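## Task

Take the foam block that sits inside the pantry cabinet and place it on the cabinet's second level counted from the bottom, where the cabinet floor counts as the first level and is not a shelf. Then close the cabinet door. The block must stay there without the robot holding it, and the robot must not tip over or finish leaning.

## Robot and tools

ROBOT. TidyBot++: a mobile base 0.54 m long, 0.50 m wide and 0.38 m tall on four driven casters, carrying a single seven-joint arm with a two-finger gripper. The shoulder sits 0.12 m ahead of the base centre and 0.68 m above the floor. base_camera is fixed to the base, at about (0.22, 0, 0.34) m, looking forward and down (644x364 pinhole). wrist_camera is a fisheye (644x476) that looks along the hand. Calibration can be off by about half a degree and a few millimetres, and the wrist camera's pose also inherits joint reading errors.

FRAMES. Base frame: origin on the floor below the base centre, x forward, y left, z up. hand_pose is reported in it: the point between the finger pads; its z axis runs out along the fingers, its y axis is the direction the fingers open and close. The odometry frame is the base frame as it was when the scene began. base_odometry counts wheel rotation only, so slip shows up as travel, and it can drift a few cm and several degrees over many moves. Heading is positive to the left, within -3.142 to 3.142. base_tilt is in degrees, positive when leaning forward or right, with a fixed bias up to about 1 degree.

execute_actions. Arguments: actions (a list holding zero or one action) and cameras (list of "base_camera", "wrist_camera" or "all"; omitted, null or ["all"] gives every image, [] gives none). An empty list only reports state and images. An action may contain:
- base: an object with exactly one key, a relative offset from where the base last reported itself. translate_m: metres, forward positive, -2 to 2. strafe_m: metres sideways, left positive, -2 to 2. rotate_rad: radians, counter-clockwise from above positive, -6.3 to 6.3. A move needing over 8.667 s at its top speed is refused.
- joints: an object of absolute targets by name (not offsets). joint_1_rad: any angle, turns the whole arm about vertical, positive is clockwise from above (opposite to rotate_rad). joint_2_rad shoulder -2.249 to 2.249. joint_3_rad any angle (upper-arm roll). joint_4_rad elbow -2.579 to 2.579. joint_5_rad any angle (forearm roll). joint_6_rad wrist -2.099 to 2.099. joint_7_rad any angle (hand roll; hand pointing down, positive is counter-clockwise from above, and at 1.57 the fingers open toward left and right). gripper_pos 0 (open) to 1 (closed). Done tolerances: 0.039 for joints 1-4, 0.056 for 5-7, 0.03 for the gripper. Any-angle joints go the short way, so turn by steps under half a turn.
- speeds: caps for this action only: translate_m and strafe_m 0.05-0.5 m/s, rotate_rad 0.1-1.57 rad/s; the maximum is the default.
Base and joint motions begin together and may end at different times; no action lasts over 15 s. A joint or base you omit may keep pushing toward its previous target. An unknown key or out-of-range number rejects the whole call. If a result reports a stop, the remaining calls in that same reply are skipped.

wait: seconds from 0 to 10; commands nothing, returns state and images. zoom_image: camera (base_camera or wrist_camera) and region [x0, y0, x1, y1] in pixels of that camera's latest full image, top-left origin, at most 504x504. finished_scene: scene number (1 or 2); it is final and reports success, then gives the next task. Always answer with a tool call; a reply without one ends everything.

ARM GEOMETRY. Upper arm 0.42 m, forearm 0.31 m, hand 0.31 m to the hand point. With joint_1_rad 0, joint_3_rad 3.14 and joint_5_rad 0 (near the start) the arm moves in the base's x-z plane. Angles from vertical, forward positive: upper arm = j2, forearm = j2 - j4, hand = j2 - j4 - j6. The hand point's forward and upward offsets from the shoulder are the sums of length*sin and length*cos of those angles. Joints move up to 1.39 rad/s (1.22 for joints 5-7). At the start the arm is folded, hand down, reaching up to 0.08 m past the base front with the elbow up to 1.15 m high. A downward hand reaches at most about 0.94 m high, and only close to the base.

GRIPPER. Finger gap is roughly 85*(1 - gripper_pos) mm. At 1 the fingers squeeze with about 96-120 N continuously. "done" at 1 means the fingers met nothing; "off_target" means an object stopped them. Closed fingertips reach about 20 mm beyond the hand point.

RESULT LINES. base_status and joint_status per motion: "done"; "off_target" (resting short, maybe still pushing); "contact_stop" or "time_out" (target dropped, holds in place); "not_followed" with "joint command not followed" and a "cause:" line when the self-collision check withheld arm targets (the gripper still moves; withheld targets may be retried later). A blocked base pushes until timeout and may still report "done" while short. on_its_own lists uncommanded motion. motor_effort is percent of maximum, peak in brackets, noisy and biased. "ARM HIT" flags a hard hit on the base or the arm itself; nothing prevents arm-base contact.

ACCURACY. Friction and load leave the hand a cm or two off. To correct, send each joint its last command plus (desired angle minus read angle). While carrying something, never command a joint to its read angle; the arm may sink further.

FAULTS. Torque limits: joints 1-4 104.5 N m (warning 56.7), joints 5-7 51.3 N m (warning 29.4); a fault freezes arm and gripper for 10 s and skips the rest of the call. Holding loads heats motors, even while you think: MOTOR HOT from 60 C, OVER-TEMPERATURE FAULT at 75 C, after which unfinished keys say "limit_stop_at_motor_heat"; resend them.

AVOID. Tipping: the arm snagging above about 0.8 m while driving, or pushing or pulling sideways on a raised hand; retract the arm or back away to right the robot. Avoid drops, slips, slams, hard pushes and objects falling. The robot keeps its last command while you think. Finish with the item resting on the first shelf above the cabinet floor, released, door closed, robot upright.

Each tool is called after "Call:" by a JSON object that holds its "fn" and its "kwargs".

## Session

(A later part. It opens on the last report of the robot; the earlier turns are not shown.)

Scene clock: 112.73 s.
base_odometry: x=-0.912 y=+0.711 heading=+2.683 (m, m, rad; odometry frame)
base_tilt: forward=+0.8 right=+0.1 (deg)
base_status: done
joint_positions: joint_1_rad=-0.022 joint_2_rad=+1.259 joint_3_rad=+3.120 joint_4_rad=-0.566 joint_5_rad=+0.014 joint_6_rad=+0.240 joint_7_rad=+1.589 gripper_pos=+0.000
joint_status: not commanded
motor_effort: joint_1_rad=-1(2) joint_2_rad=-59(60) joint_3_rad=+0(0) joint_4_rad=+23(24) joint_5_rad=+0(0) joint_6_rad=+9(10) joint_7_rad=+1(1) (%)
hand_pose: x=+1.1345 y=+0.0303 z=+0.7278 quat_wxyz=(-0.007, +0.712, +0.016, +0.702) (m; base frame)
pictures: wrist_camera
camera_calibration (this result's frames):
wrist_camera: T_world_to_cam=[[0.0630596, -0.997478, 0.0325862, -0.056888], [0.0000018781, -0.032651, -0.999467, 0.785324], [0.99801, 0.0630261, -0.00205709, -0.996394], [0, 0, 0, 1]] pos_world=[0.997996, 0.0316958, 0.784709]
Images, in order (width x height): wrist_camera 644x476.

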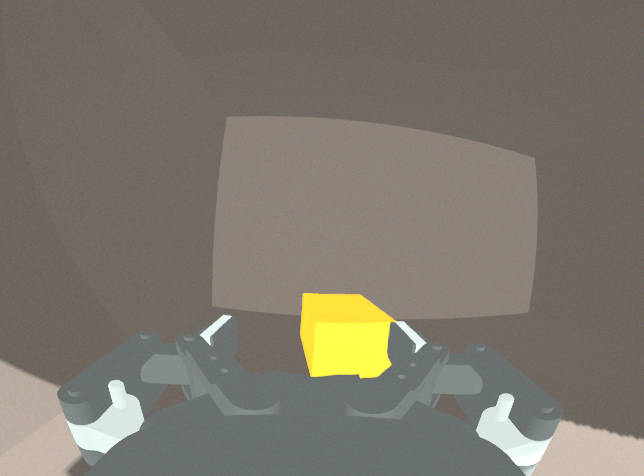

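Call:
{"fn": "execute_actions", "kwargs": {"actions": [{"base":{"strafe_m":-0.028},"joints":{"joint_2_rad":1.305,"joint_1_rad":-0.015}}], "cameras": ["wrist_camera"]}}

Scene clock: 114.57 s.
base_odometry: x=-0.900 y=+0.736 heading=+2.684 (m, m, rad; odometry frame)
base_tilt: forward=+0.8 right=+0.1 (deg)
base_status: done
joint_positions: joint_1_rad=-0.014 joint_2_rad=+1.273 joint_3_rad=+3.120 joint_4_rad=-0.563 joint_5_rad=+0.014 joint_6_rad=+0.241 joint_7_rad=+1.589 gripper_pos=+0.000
joint_status: all done
motor_effort: joint_1_rad=+0(5) joint_2_rad=-56(59) joint_3_rad=+0(1) joint_4_rad=+22(23) joint_5_rad=+0(0) joint_6_rad=+9(9) joint_7_rad=+1(1) (%)
hand_pose: x=+1.1355 y=+0.0221 z=+0.7156 quat_wxyz=(-0.004, +0.716, +0.013, +0.698) (m; base frame)
pictures: wrist_camera
camera_calibration (this result's frames):
wrist_camera: T_world_to_cam=[[0.0552669, -0.997955, 0.0321301, -0.0555825], [-0.0106324, -0.0327657, -0.999407, 0.78485], [0.998415, 0.0548924, -0.0124215, -0.989724], [0, 0, 0, 1]] pos_world=[0.999572, 0.0245757, 0.773876]
Images, in order (width x height): wrist_camera 644x476.

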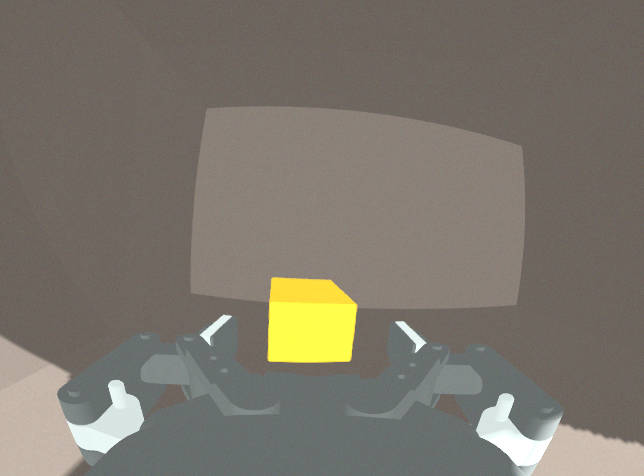

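Call:
{"fn": "execute_actions", "kwargs": {"actions": [{"joints":{"joint_2_rad":1.325}}], "cameras": []}}

Call:
{"fn": "execute_actions", "kwargs": {"actions": [{"base":{"translate_m":0.09},"speeds":{"translate_m":0.1}}], "cameras": ["wrist_camera"]}}

Scene clock: 116.17 s.
base_odometry: x=-0.900 y=+0.736 heading=+2.684 (m, m, rad; odometry frame)
base_tilt: forward=+0.8 right=+0.1 (deg)
base_status: not commanded
joint_positions: joint_1_rad=-0.014 joint_2_rad=+1.276 joint_3_rad=+3.120 joint_4_rad=-0.558 joint_5_rad=+0.014 joint_6_rad=+0.241 joint_7_rad=+1.589 gripper_pos=+0.000
joint_status: joint_2_rad off_target (ended at +1.276, target +1.325)
motor_effort: joint_1_rad=-1(1) joint_2_rad=-54(57) joint_3_rad=+0(0) joint_4_rad=+21(21) joint_5_rad=+0(0) joint_6_rad=+8(9) joint_7_rad=+1(1) (%)
hand_pose: x=+1.1360 y=+0.0220 z=+0.7157 quat_wxyz=(-0.004, +0.715, +0.013, +0.699) (m; base frame)
pictures: none
No camera images: the call's "cameras" was empty. Leave "cameras" out to get every camera's image.

Scene clock: 117.63 s.
base_odometry: x=-0.981 y=+0.776 heading=+2.683 (m, m, rad; odometry frame)
base_tilt: forward=+0.8 right=+0.1 (deg)
base_status: done
joint_positions: joint_1_rad=-0.014 joint_2_rad=+1.277 joint_3_rad=+3.120 joint_4_rad=-0.556 joint_5_rad=+0.014 joint_6_rad=+0.241 joint_7_rad=+1.589 gripper_pos=+0.000
joint_status: not commanded
motor_effort: joint_1_rad=-1(2) joint_2_rad=-53(55) joint_3_rad=+0(0) joint_4_rad=+20(22) joint_5_rad=+0(0) joint_6_rad=+7(8) joint_7_rad=+1(1) (%)
hand_pose: x=+1.1362 y=+0.0220 z=+0.7159 quat_wxyz=(-0.004, +0.714, +0.013, +0.700) (m; base frame)
pictures: wrist_camera
camera_calibration (this result's frames):
wrist_camera: T_world_to_cam=[[0.0550223, -0.997965, 0.0322137, -0.0554899], [-0.00754473, -0.0326772, -0.999437, 0.781628], [0.998457, 0.0547483, -0.00932735, -0.99275], [0, 0, 0, 1]] pos_world=[1.00017, 0.0245158, 0.773716]
Images, in order (width x height): wrist_camera 644x476.

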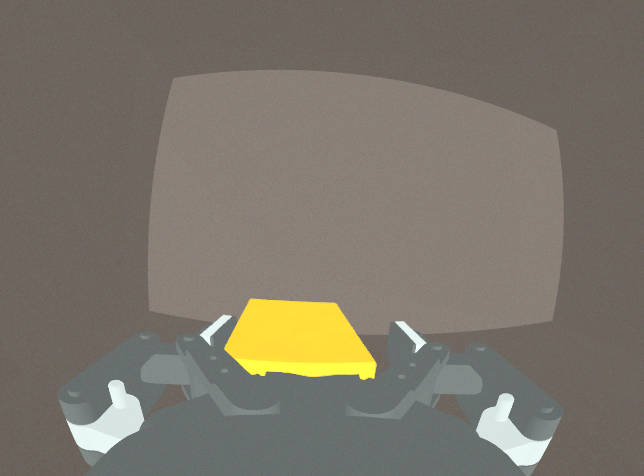

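Call:
{"fn": "execute_actions", "kwargs": {"actions": [{"joints":{"joint_2_rad":1.29,"gripper_pos":0.5}}], "cameras": ["wrist_camera"]}}

Scene clock: 119.70 s.
base_odometry: x=-0.981 y=+0.776 heading=+2.683 (m, m, rad; odometry frame)
base_tilt: forward=+0.8 right=+0.1 (deg)
base_status: not commanded
joint_positions: joint_1_rad=-0.014 joint_2_rad=+1.277 joint_3_rad=+3.120 joint_4_rad=-0.556 joint_5_rad=+0.014 joint_6_rad=+0.241 joint_7_rad=+1.589 gripper_pos=+0.357
joint_status: gripper_pos off_target (ended at +0.357, target +0.500); the others done
motor_effort: joint_1_rad=-1(1) joint_2_rad=-55(57) joint_3_rad=-1(0) joint_4_rad=+21(22) joint_5_rad=+1(0) joint_6_rad=+8(9) joint_7_rad=+1(1) (%)
hand_pose: x=+1.1362 y=+0.0220 z=+0.7162 quat_wxyz=(-0.004, +0.714, +0.013, +0.700) (m; base frame)
pictures: wrist_camera
camera_calibration (this result's frames):
wrist_camera: T_world_to_cam=[[0.0550129, -0.997965, 0.0322254, -0.0554967], [-0.00726065, -0.0326732, -0.99944, 0.781596], [0.998459, 0.0547481, -0.00904333, -0.992944], [0, 0, 0, 1]] pos_world=[1.00014, 0.0245152, 0.773967]
Images, in order (width x height): wrist_camera 644x476.

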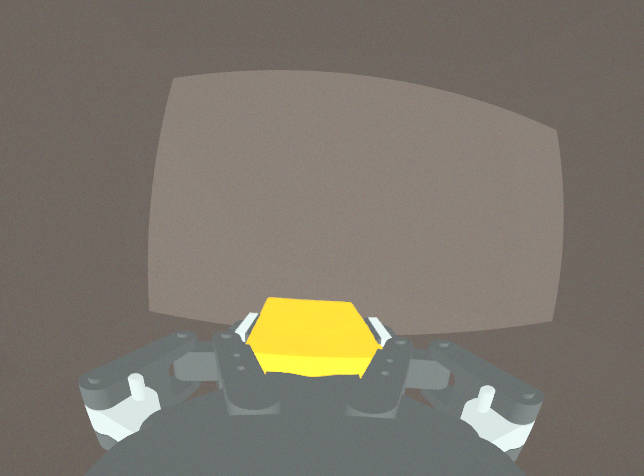

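Call:
{"fn": "execute_actions", "kwargs": {"actions": [{"joints":{"joint_2_rad":1.235}}], "cameras": []}}

Call:
{"fn": "execute_actions", "kwargs": {"actions": [{"base":{"translate_m":-0.62},"speeds":{"translate_m":0.3}}], "cameras": []}}

Call:
{"fn": "execute_actions", "kwargs": {"actions": [{"joints":{"joint_2_rad":1.55,"joint_4_rad":-0.7,"joint_6_rad":0.7}}]}}

Scene clock: 122.67 s.
base_odometry: x=-0.981 y=+0.776 heading=+2.683 (m, m, rad; odometry frame)
base_tilt: forward=+0.8 right=+0.1 (deg)
base_status: not commanded
joint_positions: joint_1_rad=-0.014 joint_2_rad=+1.263 joint_3_rad=+3.120 joint_4_rad=-0.556 joint_5_rad=+0.014 joint_6_rad=+0.241 joint_7_rad=+1.589 gripper_pos=+0.357
joint_status: all done
motor_effort: joint_1_rad=-1(1) joint_2_rad=-59(60) joint_3_rad=+0(0) joint_4_rad=+23(24) joint_5_rad=+0(0) joint_6_rad=+9(10) joint_7_rad=+1(1) (%)
hand_pose: x=+1.1357 y=+0.0220 z=+0.7301 quat_wxyz=(-0.004, +0.710, +0.013, +0.705) (m; base frame)
pictures: none
No camera images: the call's "cameras" was empty. Leave "cameras" out to get every camera's image.

Scene clock: 125.77 s.
base_odometry: x=-0.425 y=+0.502 heading=+2.683 (m, m, rad; odometry frame)
base_tilt: forward=+0.8 right=+0.1 (deg)
base_status: done
joint_positions: joint_1_rad=-0.014 joint_2_rad=+1.260 joint_3_rad=+3.120 joint_4_rad=-0.556 joint_5_rad=+0.014 joint_6_rad=+0.241 joint_7_rad=+1.589 gripper_pos=+0.357
joint_status: not commanded
motor_effort: joint_1_rad=+0(4) joint_2_rad=-59(62) joint_3_rad=+0(1) joint_4_rad=+23(25) joint_5_rad=+0(0) joint_6_rad=+9(10) joint_7_rad=+1(1) (%)
hand_pose: x=+1.1355 y=+0.0226 z=+0.7326 quat_wxyz=(-0.004, +0.709, +0.013, +0.705) (m; base frame)
pictures: none
No camera images: the call's "cameras" was empty. Leave "cameras" out to get every camera's image.

Scene clock: 127.60 s.
base_odometry: x=-0.425 y=+0.502 heading=+2.683 (m, m, rad; odometry frame)
base_tilt: forward=+0.8 right=+0.1 (deg)
base_status: not commanded
joint_positions: joint_1_rad=-0.014 joint_2_rad=+1.559 joint_3_rad=+3.120 joint_4_rad=-0.703 joint_5_rad=+0.014 joint_6_rad=+0.659 joint_7_rad=+1.589 gripper_pos=+0.357
joint_status: all done
motor_effort: joint_1_rad=-1(0) joint_2_rad=-57(67) joint_3_rad=+0(1) joint_4_rad=+19(24) joint_5_rad=+0(0) joint_6_rad=+9(11) joint_7_rad=+1(1) (%)
hand_pose: x=+1.0930 y=+0.0227 z=+0.4772 quat_wxyz=(-0.006, +0.718, +0.011, +0.696) (m; base frame)
pictures: base_camera, wrist_camera
camera_calibration (this result's frames):
wrist_camera: T_world_to_cam=[[0.0554328, -0.998063, 0.0282474, -0.0433091], [-0.0178002, -0.0292743, -0.999413, 0.553954], [0.998304, 0.0548975, -0.0193884, -0.946847], [0, 0, 0, 1]] pos_world=[0.957502, 0.0249709, 0.536494]
Images, in order (width x height): base_camera 644x364, wrist_camera 644x476.

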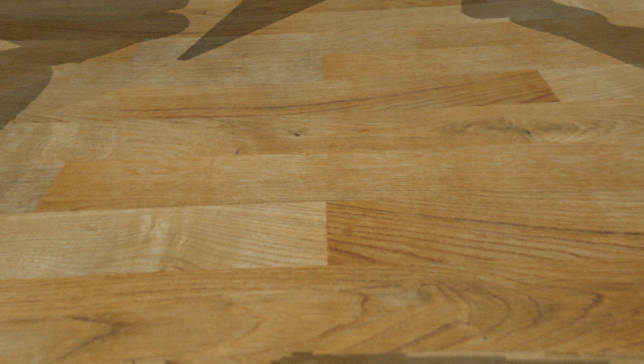

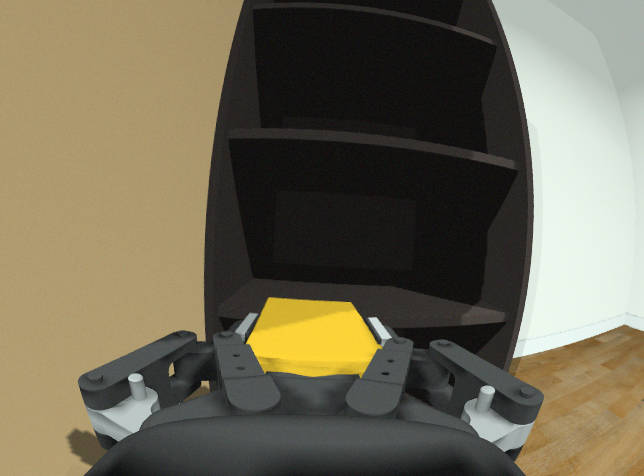

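Call:
{"fn": "execute_actions", "kwargs": {"actions": [{"base":{"translate_m":0.46},"speeds":{"translate_m":0.25}}]}}

Scene clock: 131.90 s.
base_odometry: x=-0.837 y=+0.706 heading=+2.683 (m, m, rad; odometry frame)
base_tilt: forward=+0.8 right=+0.1 (deg)
base_status: done
joint_positions: joint_1_rad=-0.015 joint_2_rad=+1.559 joint_3_rad=+3.120 joint_4_rad=-0.703 joint_5_rad=+0.014 joint_6_rad=+0.659 joint_7_rad=+1.589 gripper_pos=+0.357
joint_status: not commanded
motor_effort: joint_1_rad=-1(6) joint_2_rad=-58(59) joint_3_rad=+0(1) joint_4_rad=+20(21) joint_5_rad=+0(1) joint_6_rad=+10(10) joint_7_rad=+1(1) (%)
hand_pose: x=+1.0930 y=+0.0228 z=+0.4773 quat_wxyz=(-0.006, +0.718, +0.012, +0.696) (m; base frame)
pictures: base_camera, wrist_camera
camera_calibration (this result's frames):
wrist_camera: T_world_to_cam=[[0.0555891, -0.998054, 0.0282525, -0.0433258], [-0.01763, -0.029273, -0.999416, 0.553825], [0.998298, 0.0550585, -0.0192229, -0.946929], [0, 0, 0, 1]] pos_world=[0.957489, 0.0251071, 0.536523]
Images, in order (width x height): base_camera 644x364, wrist_camera 644x476.

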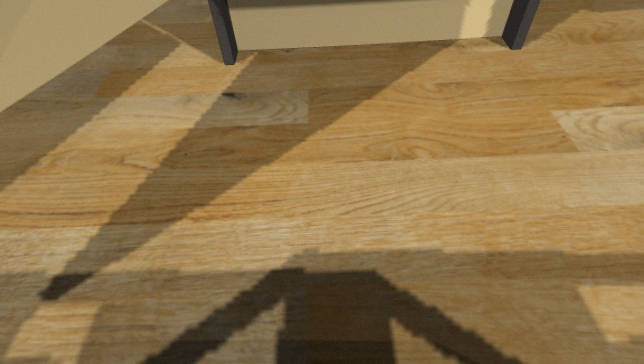

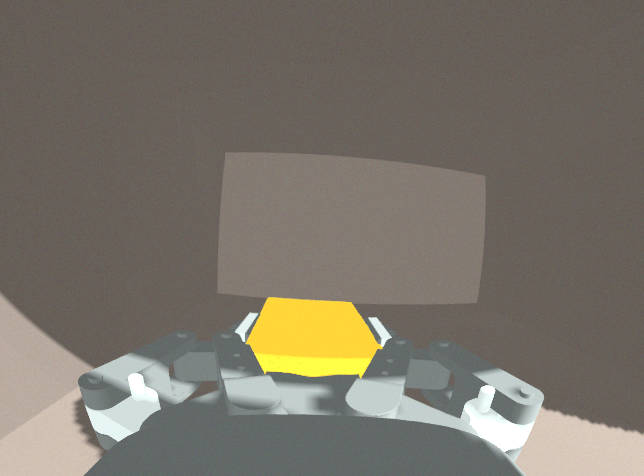

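Call:
{"fn": "execute_actions", "kwargs": {"actions": [{"joints":{"joint_2_rad":1.6}}], "cameras": []}}

Scene clock: 134.00 s.
base_odometry: x=-0.837 y=+0.706 heading=+2.683 (m, m, rad; odometry frame)
base_tilt: forward=+0.8 right=+0.1 (deg)
base_status: not commanded
joint_positions: joint_1_rad=-0.015 joint_2_rad=+1.585 joint_3_rad=+3.120 joint_4_rad=-0.703 joint_5_rad=+0.014 joint_6_rad=+0.664 joint_7_rad=+1.589 gripper_pos=+0.357
joint_status: all done
motor_effort: joint_1_rad=-1(1) joint_2_rad=-57(59) joint_3_rad=-1(0) joint_4_rad=+20(20) joint_5_rad=+0(0) joint_6_rad=+10(10) joint_7_rad=+1(1) (%)
hand_pose: x=+1.0873 y=+0.0227 z=+0.4528 quat_wxyz=(-0.006, +0.726, +0.012, +0.688) (m; base frame)
pictures: none
No camera images: the call's "cameras" was empty. Leave "cameras" out to get every camera's image.

Call:
{"fn": "execute_actions", "kwargs": {"actions": [{"joints":{"joint_2_rad":1.625}}], "cameras": []}}

Call:
{"fn": "execute_actions", "kwargs": {"actions": [{"joints":{"gripper_pos":0}}], "cameras": ["wrist_camera"]}}

Call:
{"fn": "execute_actions", "kwargs": {"actions": [{"base":{"translate_m":-0.4},"joints":{"joint_2_rad":1.6},"speeds":{"translate_m":0.25}}]}}

Scene clock: 135.63 s.
base_odometry: x=-0.837 y=+0.706 heading=+2.683 (m, m, rad; odometry frame)
base_tilt: forward=+0.8 right=+0.1 (deg)
base_status: not commanded
joint_positions: joint_1_rad=-0.015 joint_2_rad=+1.588 joint_3_rad=+3.120 joint_4_rad=-0.702 joint_5_rad=+0.014 joint_6_rad=+0.668 joint_7_rad=+1.589 gripper_pos=+0.357
joint_status: all done
motor_effort: joint_1_rad=-1(1) joint_2_rad=-54(58) joint_3_rad=-1(0) joint_4_rad=+18(19) joint_5_rad=+0(0) joint_6_rad=+8(10) joint_7_rad=+1(1) (%)
hand_pose: x=+1.0868 y=+0.0227 z=+0.4519 quat_wxyz=(-0.006, +0.725, +0.012, +0.689) (m; base frame)
pictures: none
No camera images: the call's "cameras" was empty. Leave "cameras" out to get every camera's image.

Scene clock: 136.47 s.
base_odometry: x=-0.837 y=+0.706 heading=+2.683 (m, m, rad; odometry frame)
base_tilt: forward=+0.8 right=+0.1 (deg)
base_status: not commanded
joint_positions: joint_1_rad=-0.015 joint_2_rad=+1.594 joint_3_rad=+3.120 joint_4_rad=-0.702 joint_5_rad=+0.014 joint_6_rad=+0.670 joint_7_rad=+1.589 gripper_pos=+0.000
joint_status: all done
motor_effort: joint_1_rad=-1(1) joint_2_rad=-53(55) joint_3_rad=+0(1) joint_4_rad=+17(19) joint_5_rad=+0(0) joint_6_rad=+8(9) joint_7_rad=+1(1) (%)
hand_pose: x=+1.0854 y=+0.0227 z=+0.4465 quat_wxyz=(-0.006, +0.726, +0.012, +0.687) (m; base frame)
pictures: wrist_camera
camera_calibration (this result's frames):
wrist_camera: T_world_to_cam=[[0.0561428, -0.998054, 0.027151, -0.0422943], [-0.041948, -0.0295278, -0.998683, 0.549013], [0.997541, 0.05493, -0.0435242, -0.928311], [0, 0, 0, 1]] pos_world=[0.951433, 0.0249912, 0.509035]
Images, in order (width x height): wrist_camera 644x476.

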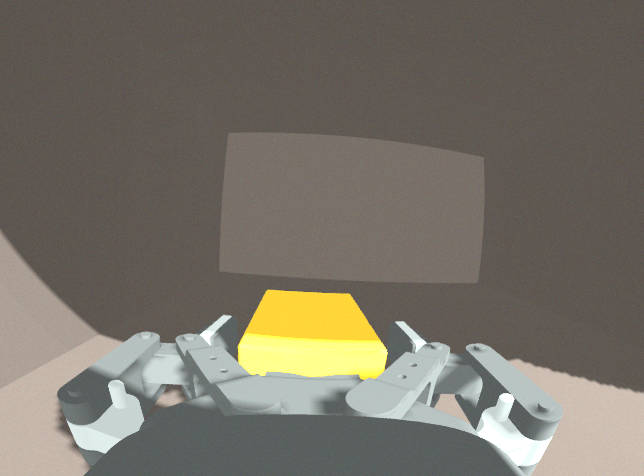

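Scene clock: 139.00 s.
base_odometry: x=-0.478 y=+0.529 heading=+2.683 (m, m, rad; odometry frame)
base_tilt: forward=+0.8 right=+0.1 (deg)
base_status: done
joint_positions: joint_1_rad=-0.015 joint_2_rad=+1.594 joint_3_rad=+3.120 joint_4_rad=-0.702 joint_5_rad=+0.014 joint_6_rad=+0.670 joint_7_rad=+1.589 gripper_pos=+0.000
joint_status: all done
motor_effort: joint_1_rad=-1(5) joint_2_rad=-57(58) joint_3_rad=+0(1) joint_4_rad=+19(21) joint_5_rad=+0(1) joint_6_rad=+9(10) joint_7_rad=+1(1) (%)
hand_pose: x=+1.0856 y=+0.0227 z=+0.4470 quat_wxyz=(-0.006, +0.726, +0.012, +0.687) (m; base frame)
pictures: base_camera, wrist_camera
camera_calibration (this result's frames):
wrist_camera: T_world_to_cam=[[0.0561157, -0.998054, 0.0271801, -0.0423014], [-0.0412398, -0.0295168, -0.998713, 0.548755], [0.997572, 0.0549225, -0.042816, -0.928783], [0, 0, 0, 1]] pos_world=[0.951533, 0.0249895, 0.509432]
Images, in order (width x height): base_camera 644x364, wrist_camera 644x476.

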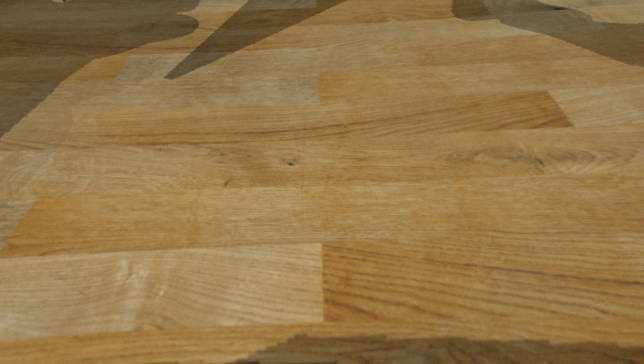

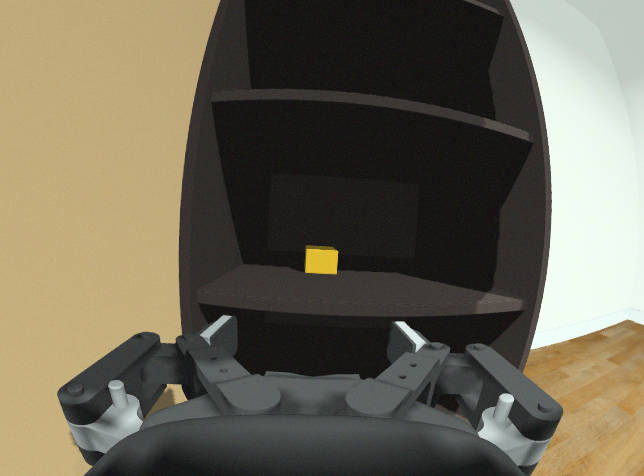

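Call:
{"fn": "execute_actions", "kwargs": {"actions": [{"base":{"translate_m":-0.35}}], "cameras": []}}

Call:
{"fn": "execute_actions", "kwargs": {"actions": [{"base":{"strafe_m":0.68},"joints":{"gripper_pos":0.95,"joint_2_rad":1.55}}], "cameras": []}}

Call:
{"fn": "execute_actions", "kwargs": {"actions": [{"base":{"translate_m":0.35}}]}}

Scene clock: 144.80 s.
base_odometry: x=-0.164 y=+0.374 heading=+2.684 (m, m, rad; odometry frame)
base_tilt: forward=+0.8 right=+0.1 (deg)
base_status: done
joint_positions: joint_1_rad=-0.015 joint_2_rad=+1.594 joint_3_rad=+3.120 joint_4_rad=-0.702 joint_5_rad=+0.014 joint_6_rad=+0.670 joint_7_rad=+1.589 gripper_pos=+0.000
joint_status: not commanded
motor_effort: joint_1_rad=-1(0) joint_2_rad=-57(58) joint_3_rad=-1(1) joint_4_rad=+19(20) joint_5_rad=+0(0) joint_6_rad=+9(10) joint_7_rad=+1(1) (%)
hand_pose: x=+1.0856 y=+0.0227 z=+0.4470 quat_wxyz=(-0.006, +0.726, +0.012, +0.687) (m; base frame)
pictures: none
No camera images: the call's "cameras" was empty. Leave "cameras" out to get every camera's image.

Scene clock: 148.40 s.
base_odometry: x=-0.465 y=-0.236 heading=+2.684 (m, m, rad; odometry frame)
base_tilt: forward=+0.8 right=+0.1 (deg)
base_status: done
joint_positions: joint_1_rad=-0.009 joint_2_rad=+1.564 joint_3_rad=+3.120 joint_4_rad=-0.702 joint_5_rad=-0.001 joint_6_rad=+0.670 joint_7_rad=+1.589 gripper_pos=+0.950
joint_status: all done
motor_effort: joint_1_rad=-1(52) joint_2_rad=-57(64) joint_3_rad=+0(10) joint_4_rad=+19(24) joint_5_rad=+0(23) joint_6_rad=+9(10) joint_7_rad=+1(1) (%)
hand_pose: x=+1.0922 y=+0.0141 z=+0.4756 quat_wxyz=(-0.004, +0.716, +0.002, +0.698) (m; base frame)
pictures: none
No camera images: the call's "cameras" was empty. Leave "cameras" out to get every camera's image.

Scene clock: 150.47 s.
base_odometry: x=-0.779 y=-0.081 heading=+2.684 (m, m, rad; odometry frame)
base_tilt: forward=+0.8 right=+0.1 (deg)
base_status: done
joint_positions: joint_1_rad=-0.009 joint_2_rad=+1.564 joint_3_rad=+3.120 joint_4_rad=-0.702 joint_5_rad=-0.001 joint_6_rad=+0.670 joint_7_rad=+1.589 gripper_pos=+0.950
joint_status: not commanded
motor_effort: joint_1_rad=-1(2) joint_2_rad=-56(59) joint_3_rad=-1(1) joint_4_rad=+19(21) joint_5_rad=+1(1) joint_6_rad=+9(10) joint_7_rad=+1(1) (%)
hand_pose: x=+1.0922 y=+0.0141 z=+0.4758 quat_wxyz=(-0.004, +0.716, +0.002, +0.698) (m; base frame)
pictures: base_camera, wrist_camera
camera_calibration (this result's frames):
wrist_camera: T_world_to_cam=[[0.0398375, -0.999062, 0.0169728, -0.0293933], [-0.0120926, -0.0174671, -0.999774, 0.545997], [0.999133, 0.0396233, -0.0127771, -0.949492], [0, 0, 0, 1]] pos_world=[0.956443, 0.0177933, 0.534241]
Images, in order (width x height): base_camera 644x364, wrist_camera 644x476.

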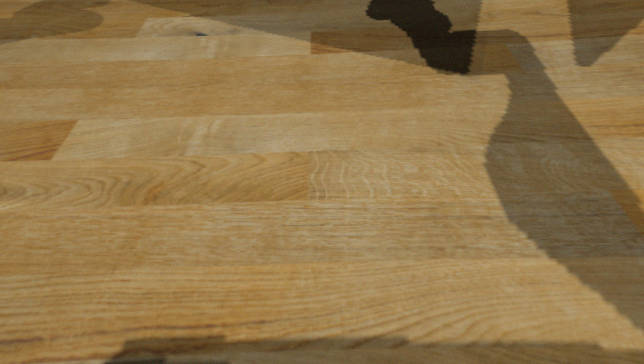

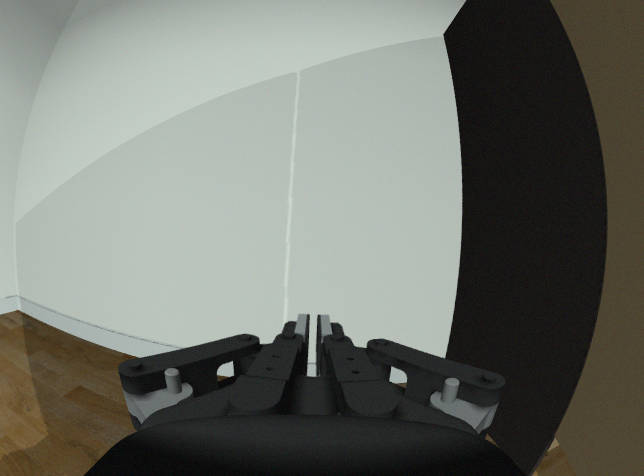

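Call:
{"fn": "execute_actions", "kwargs": {"actions": [{"base":{"strafe_m":-0.75},"speeds":{"strafe_m":0.15}}]}}

Scene clock: 157.17 s.
base_odometry: x=-0.448 y=+0.592 heading=+2.684 (m, m, rad; odometry frame)
base_tilt: forward=+0.8 right=+0.1 (deg)
base_status: done
joint_positions: joint_1_rad=-0.016 joint_2_rad=+1.564 joint_3_rad=+3.120 joint_4_rad=-0.702 joint_5_rad=+0.001 joint_6_rad=+0.670 joint_7_rad=+1.589 gripper_pos=+0.950
joint_status: not commanded
motor_effort: joint_1_rad=-1(8) joint_2_rad=-57(60) joint_3_rad=+0(3) joint_4_rad=+19(21) joint_5_rad=+0(3) joint_6_rad=+9(10) joint_7_rad=+1(1) (%)
hand_pose: x=+1.0921 y=+0.0220 z=+0.4758 quat_wxyz=(-0.007, +0.716, +0.006, +0.698) (m; base frame)
pictures: base_camera, wrist_camera
camera_calibration (this result's frames):
wrist_camera: T_world_to_cam=[[0.048834, -0.998641, 0.018217, -0.031857], [-0.0118434, -0.0188165, -0.999753, 0.545932], [0.998737, 0.0486061, -0.0127462, -0.949449], [0, 0, 0, 1]] pos_world=[0.956271, 0.0246079, 0.534276]
Images, in order (width x height): base_camera 644x364, wrist_camera 644x476.

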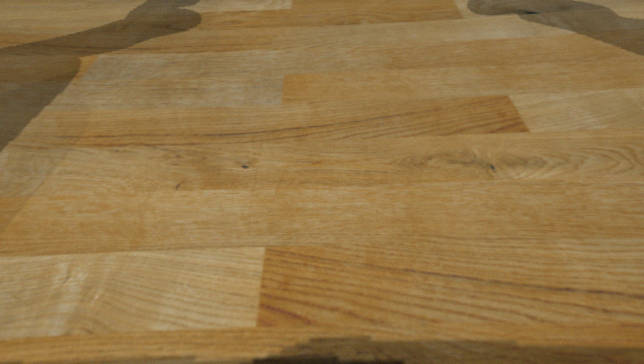

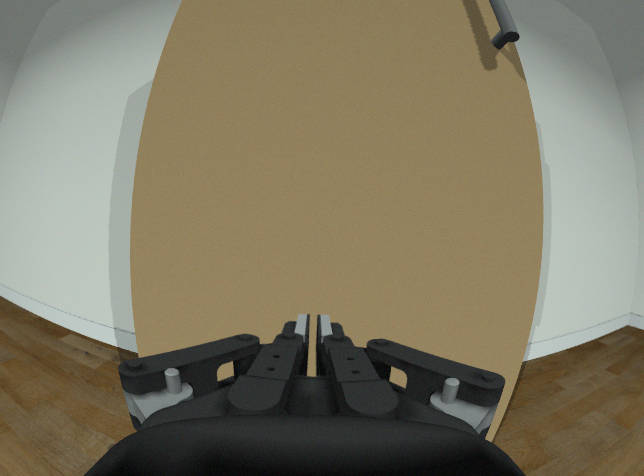

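Call:
{"fn": "execute_actions", "kwargs": {"actions": [{"base":{"strafe_m":-0.12}}], "cameras": []}}

Call:
{"fn": "execute_actions", "kwargs": {"actions": [{"base":{"translate_m":0.12},"speeds":{"translate_m":0.06}}], "cameras": []}}

Call:
{"fn": "execute_actions", "kwargs": {"actions": [{"base":{"translate_m":-0.45}}]}}

Scene clock: 160.70 s.
base_odometry: x=-0.395 y=+0.700 heading=+2.685 (m, m, rad; odometry frame)
base_tilt: forward=+0.8 right=+0.1 (deg)
base_status: done
joint_positions: joint_1_rad=-0.008 joint_2_rad=+1.564 joint_3_rad=+3.120 joint_4_rad=-0.702 joint_5_rad=+0.001 joint_6_rad=+0.670 joint_7_rad=+1.589 gripper_pos=+0.950
joint_status: not commanded
motor_effort: joint_1_rad=-1(5) joint_2_rad=-56(57) joint_3_rad=+0(1) joint_4_rad=+19(20) joint_5_rad=+1(1) joint_6_rad=+9(9) joint_7_rad=+1(1) (%)
hand_pose: x=+1.0922 y=+0.0139 z=+0.4758 quat_wxyz=(-0.004, +0.716, +0.003, +0.698) (m; base frame)
pictures: none
No camera images: the call's "cameras" was empty. Leave "cameras" out to get every camera's image.

Scene clock: 163.17 s.
base_odometry: x=-0.503 y=+0.753 heading=+2.685 (m, m, rad; odometry frame)
base_tilt: forward=+0.8 right=+0.1 (deg)
base_status: done
joint_positions: joint_1_rad=-0.008 joint_2_rad=+1.563 joint_3_rad=+3.120 joint_4_rad=-0.725 joint_5_rad=+0.001 joint_6_rad=+0.708 joint_7_rad=+1.589 gripper_pos=+0.950
joint_status: not commanded
motor_effort: joint_1_rad=-2(4) joint_2_rad=-58(64) joint_3_rad=+0(1) joint_4_rad=+23(33) joint_5_rad=+0(1) joint_6_rad=+7(9) joint_7_rad=+1(1) (%)
hand_pose: x=+1.0878 y=+0.0136 z=+0.4756 quat_wxyz=(-0.004, +0.711, +0.002, +0.704) (m; base frame)
pictures: none
No camera images: the call's "cameras" was empty. Leave "cameras" out to get every camera's image.

Scene clock: 165.60 s.
base_odometry: x=-0.099 y=+0.555 heading=+2.685 (m, m, rad; odometry frame)
base_tilt: forward=+0.7 right=+0.1 (deg)
base_status: done
joint_positions: joint_1_rad=-0.009 joint_2_rad=+1.562 joint_3_rad=+3.120 joint_4_rad=-0.712 joint_5_rad=+0.001 joint_6_rad=+0.708 joint_7_rad=+1.589 gripper_pos=+0.950
joint_status: not commanded
motor_effort: joint_1_rad=-1(6) joint_2_rad=-57(60) joint_3_rad=-1(1) joint_4_rad=+19(22) joint_5_rad=+0(0) joint_6_rad=+9(10) joint_7_rad=+1(1) (%)
hand_pose: x=+1.0907 y=+0.0145 z=+0.4842 quat_wxyz=(-0.004, +0.705, +0.003, +0.709) (m; base frame)
pictures: base_camera, wrist_camera
camera_calibration (this result's frames):
wrist_camera: T_world_to_cam=[[0.0401602, -0.99901, 0.0191361, -0.0304095], [0.0177991, -0.0184333, -0.999672, 0.521752], [0.999035, 0.0404876, 0.0170412, -0.962237], [0, 0, 0, 1]] pos_world=[0.953242, 0.0181968, 0.53856]
Images, in order (width x height): base_camera 644x364, wrist_camera 644x476.

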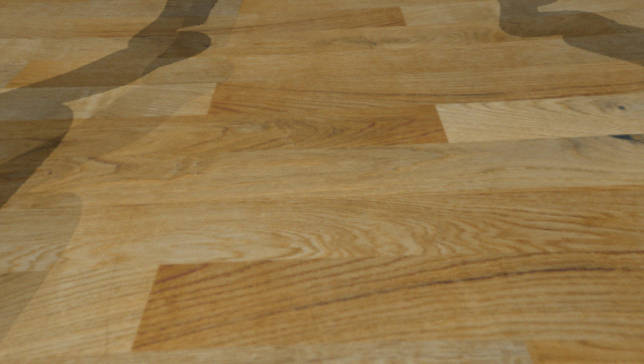

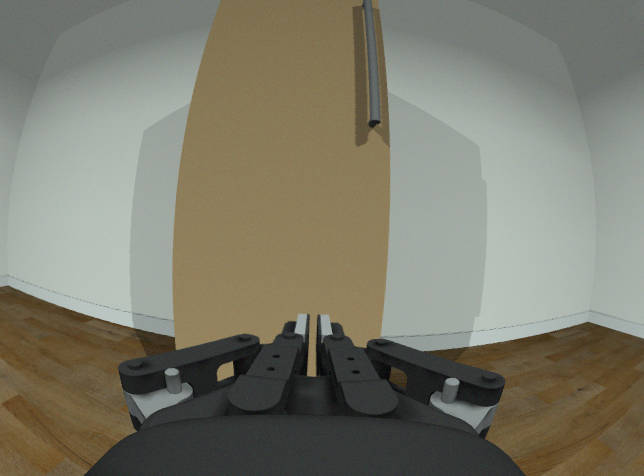

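Contact was felt against a stop, so the door is shut.

Call:
{"fn": "finished_scene", "kwargs": {"scene": 1}}

The scene is finished: the task was done.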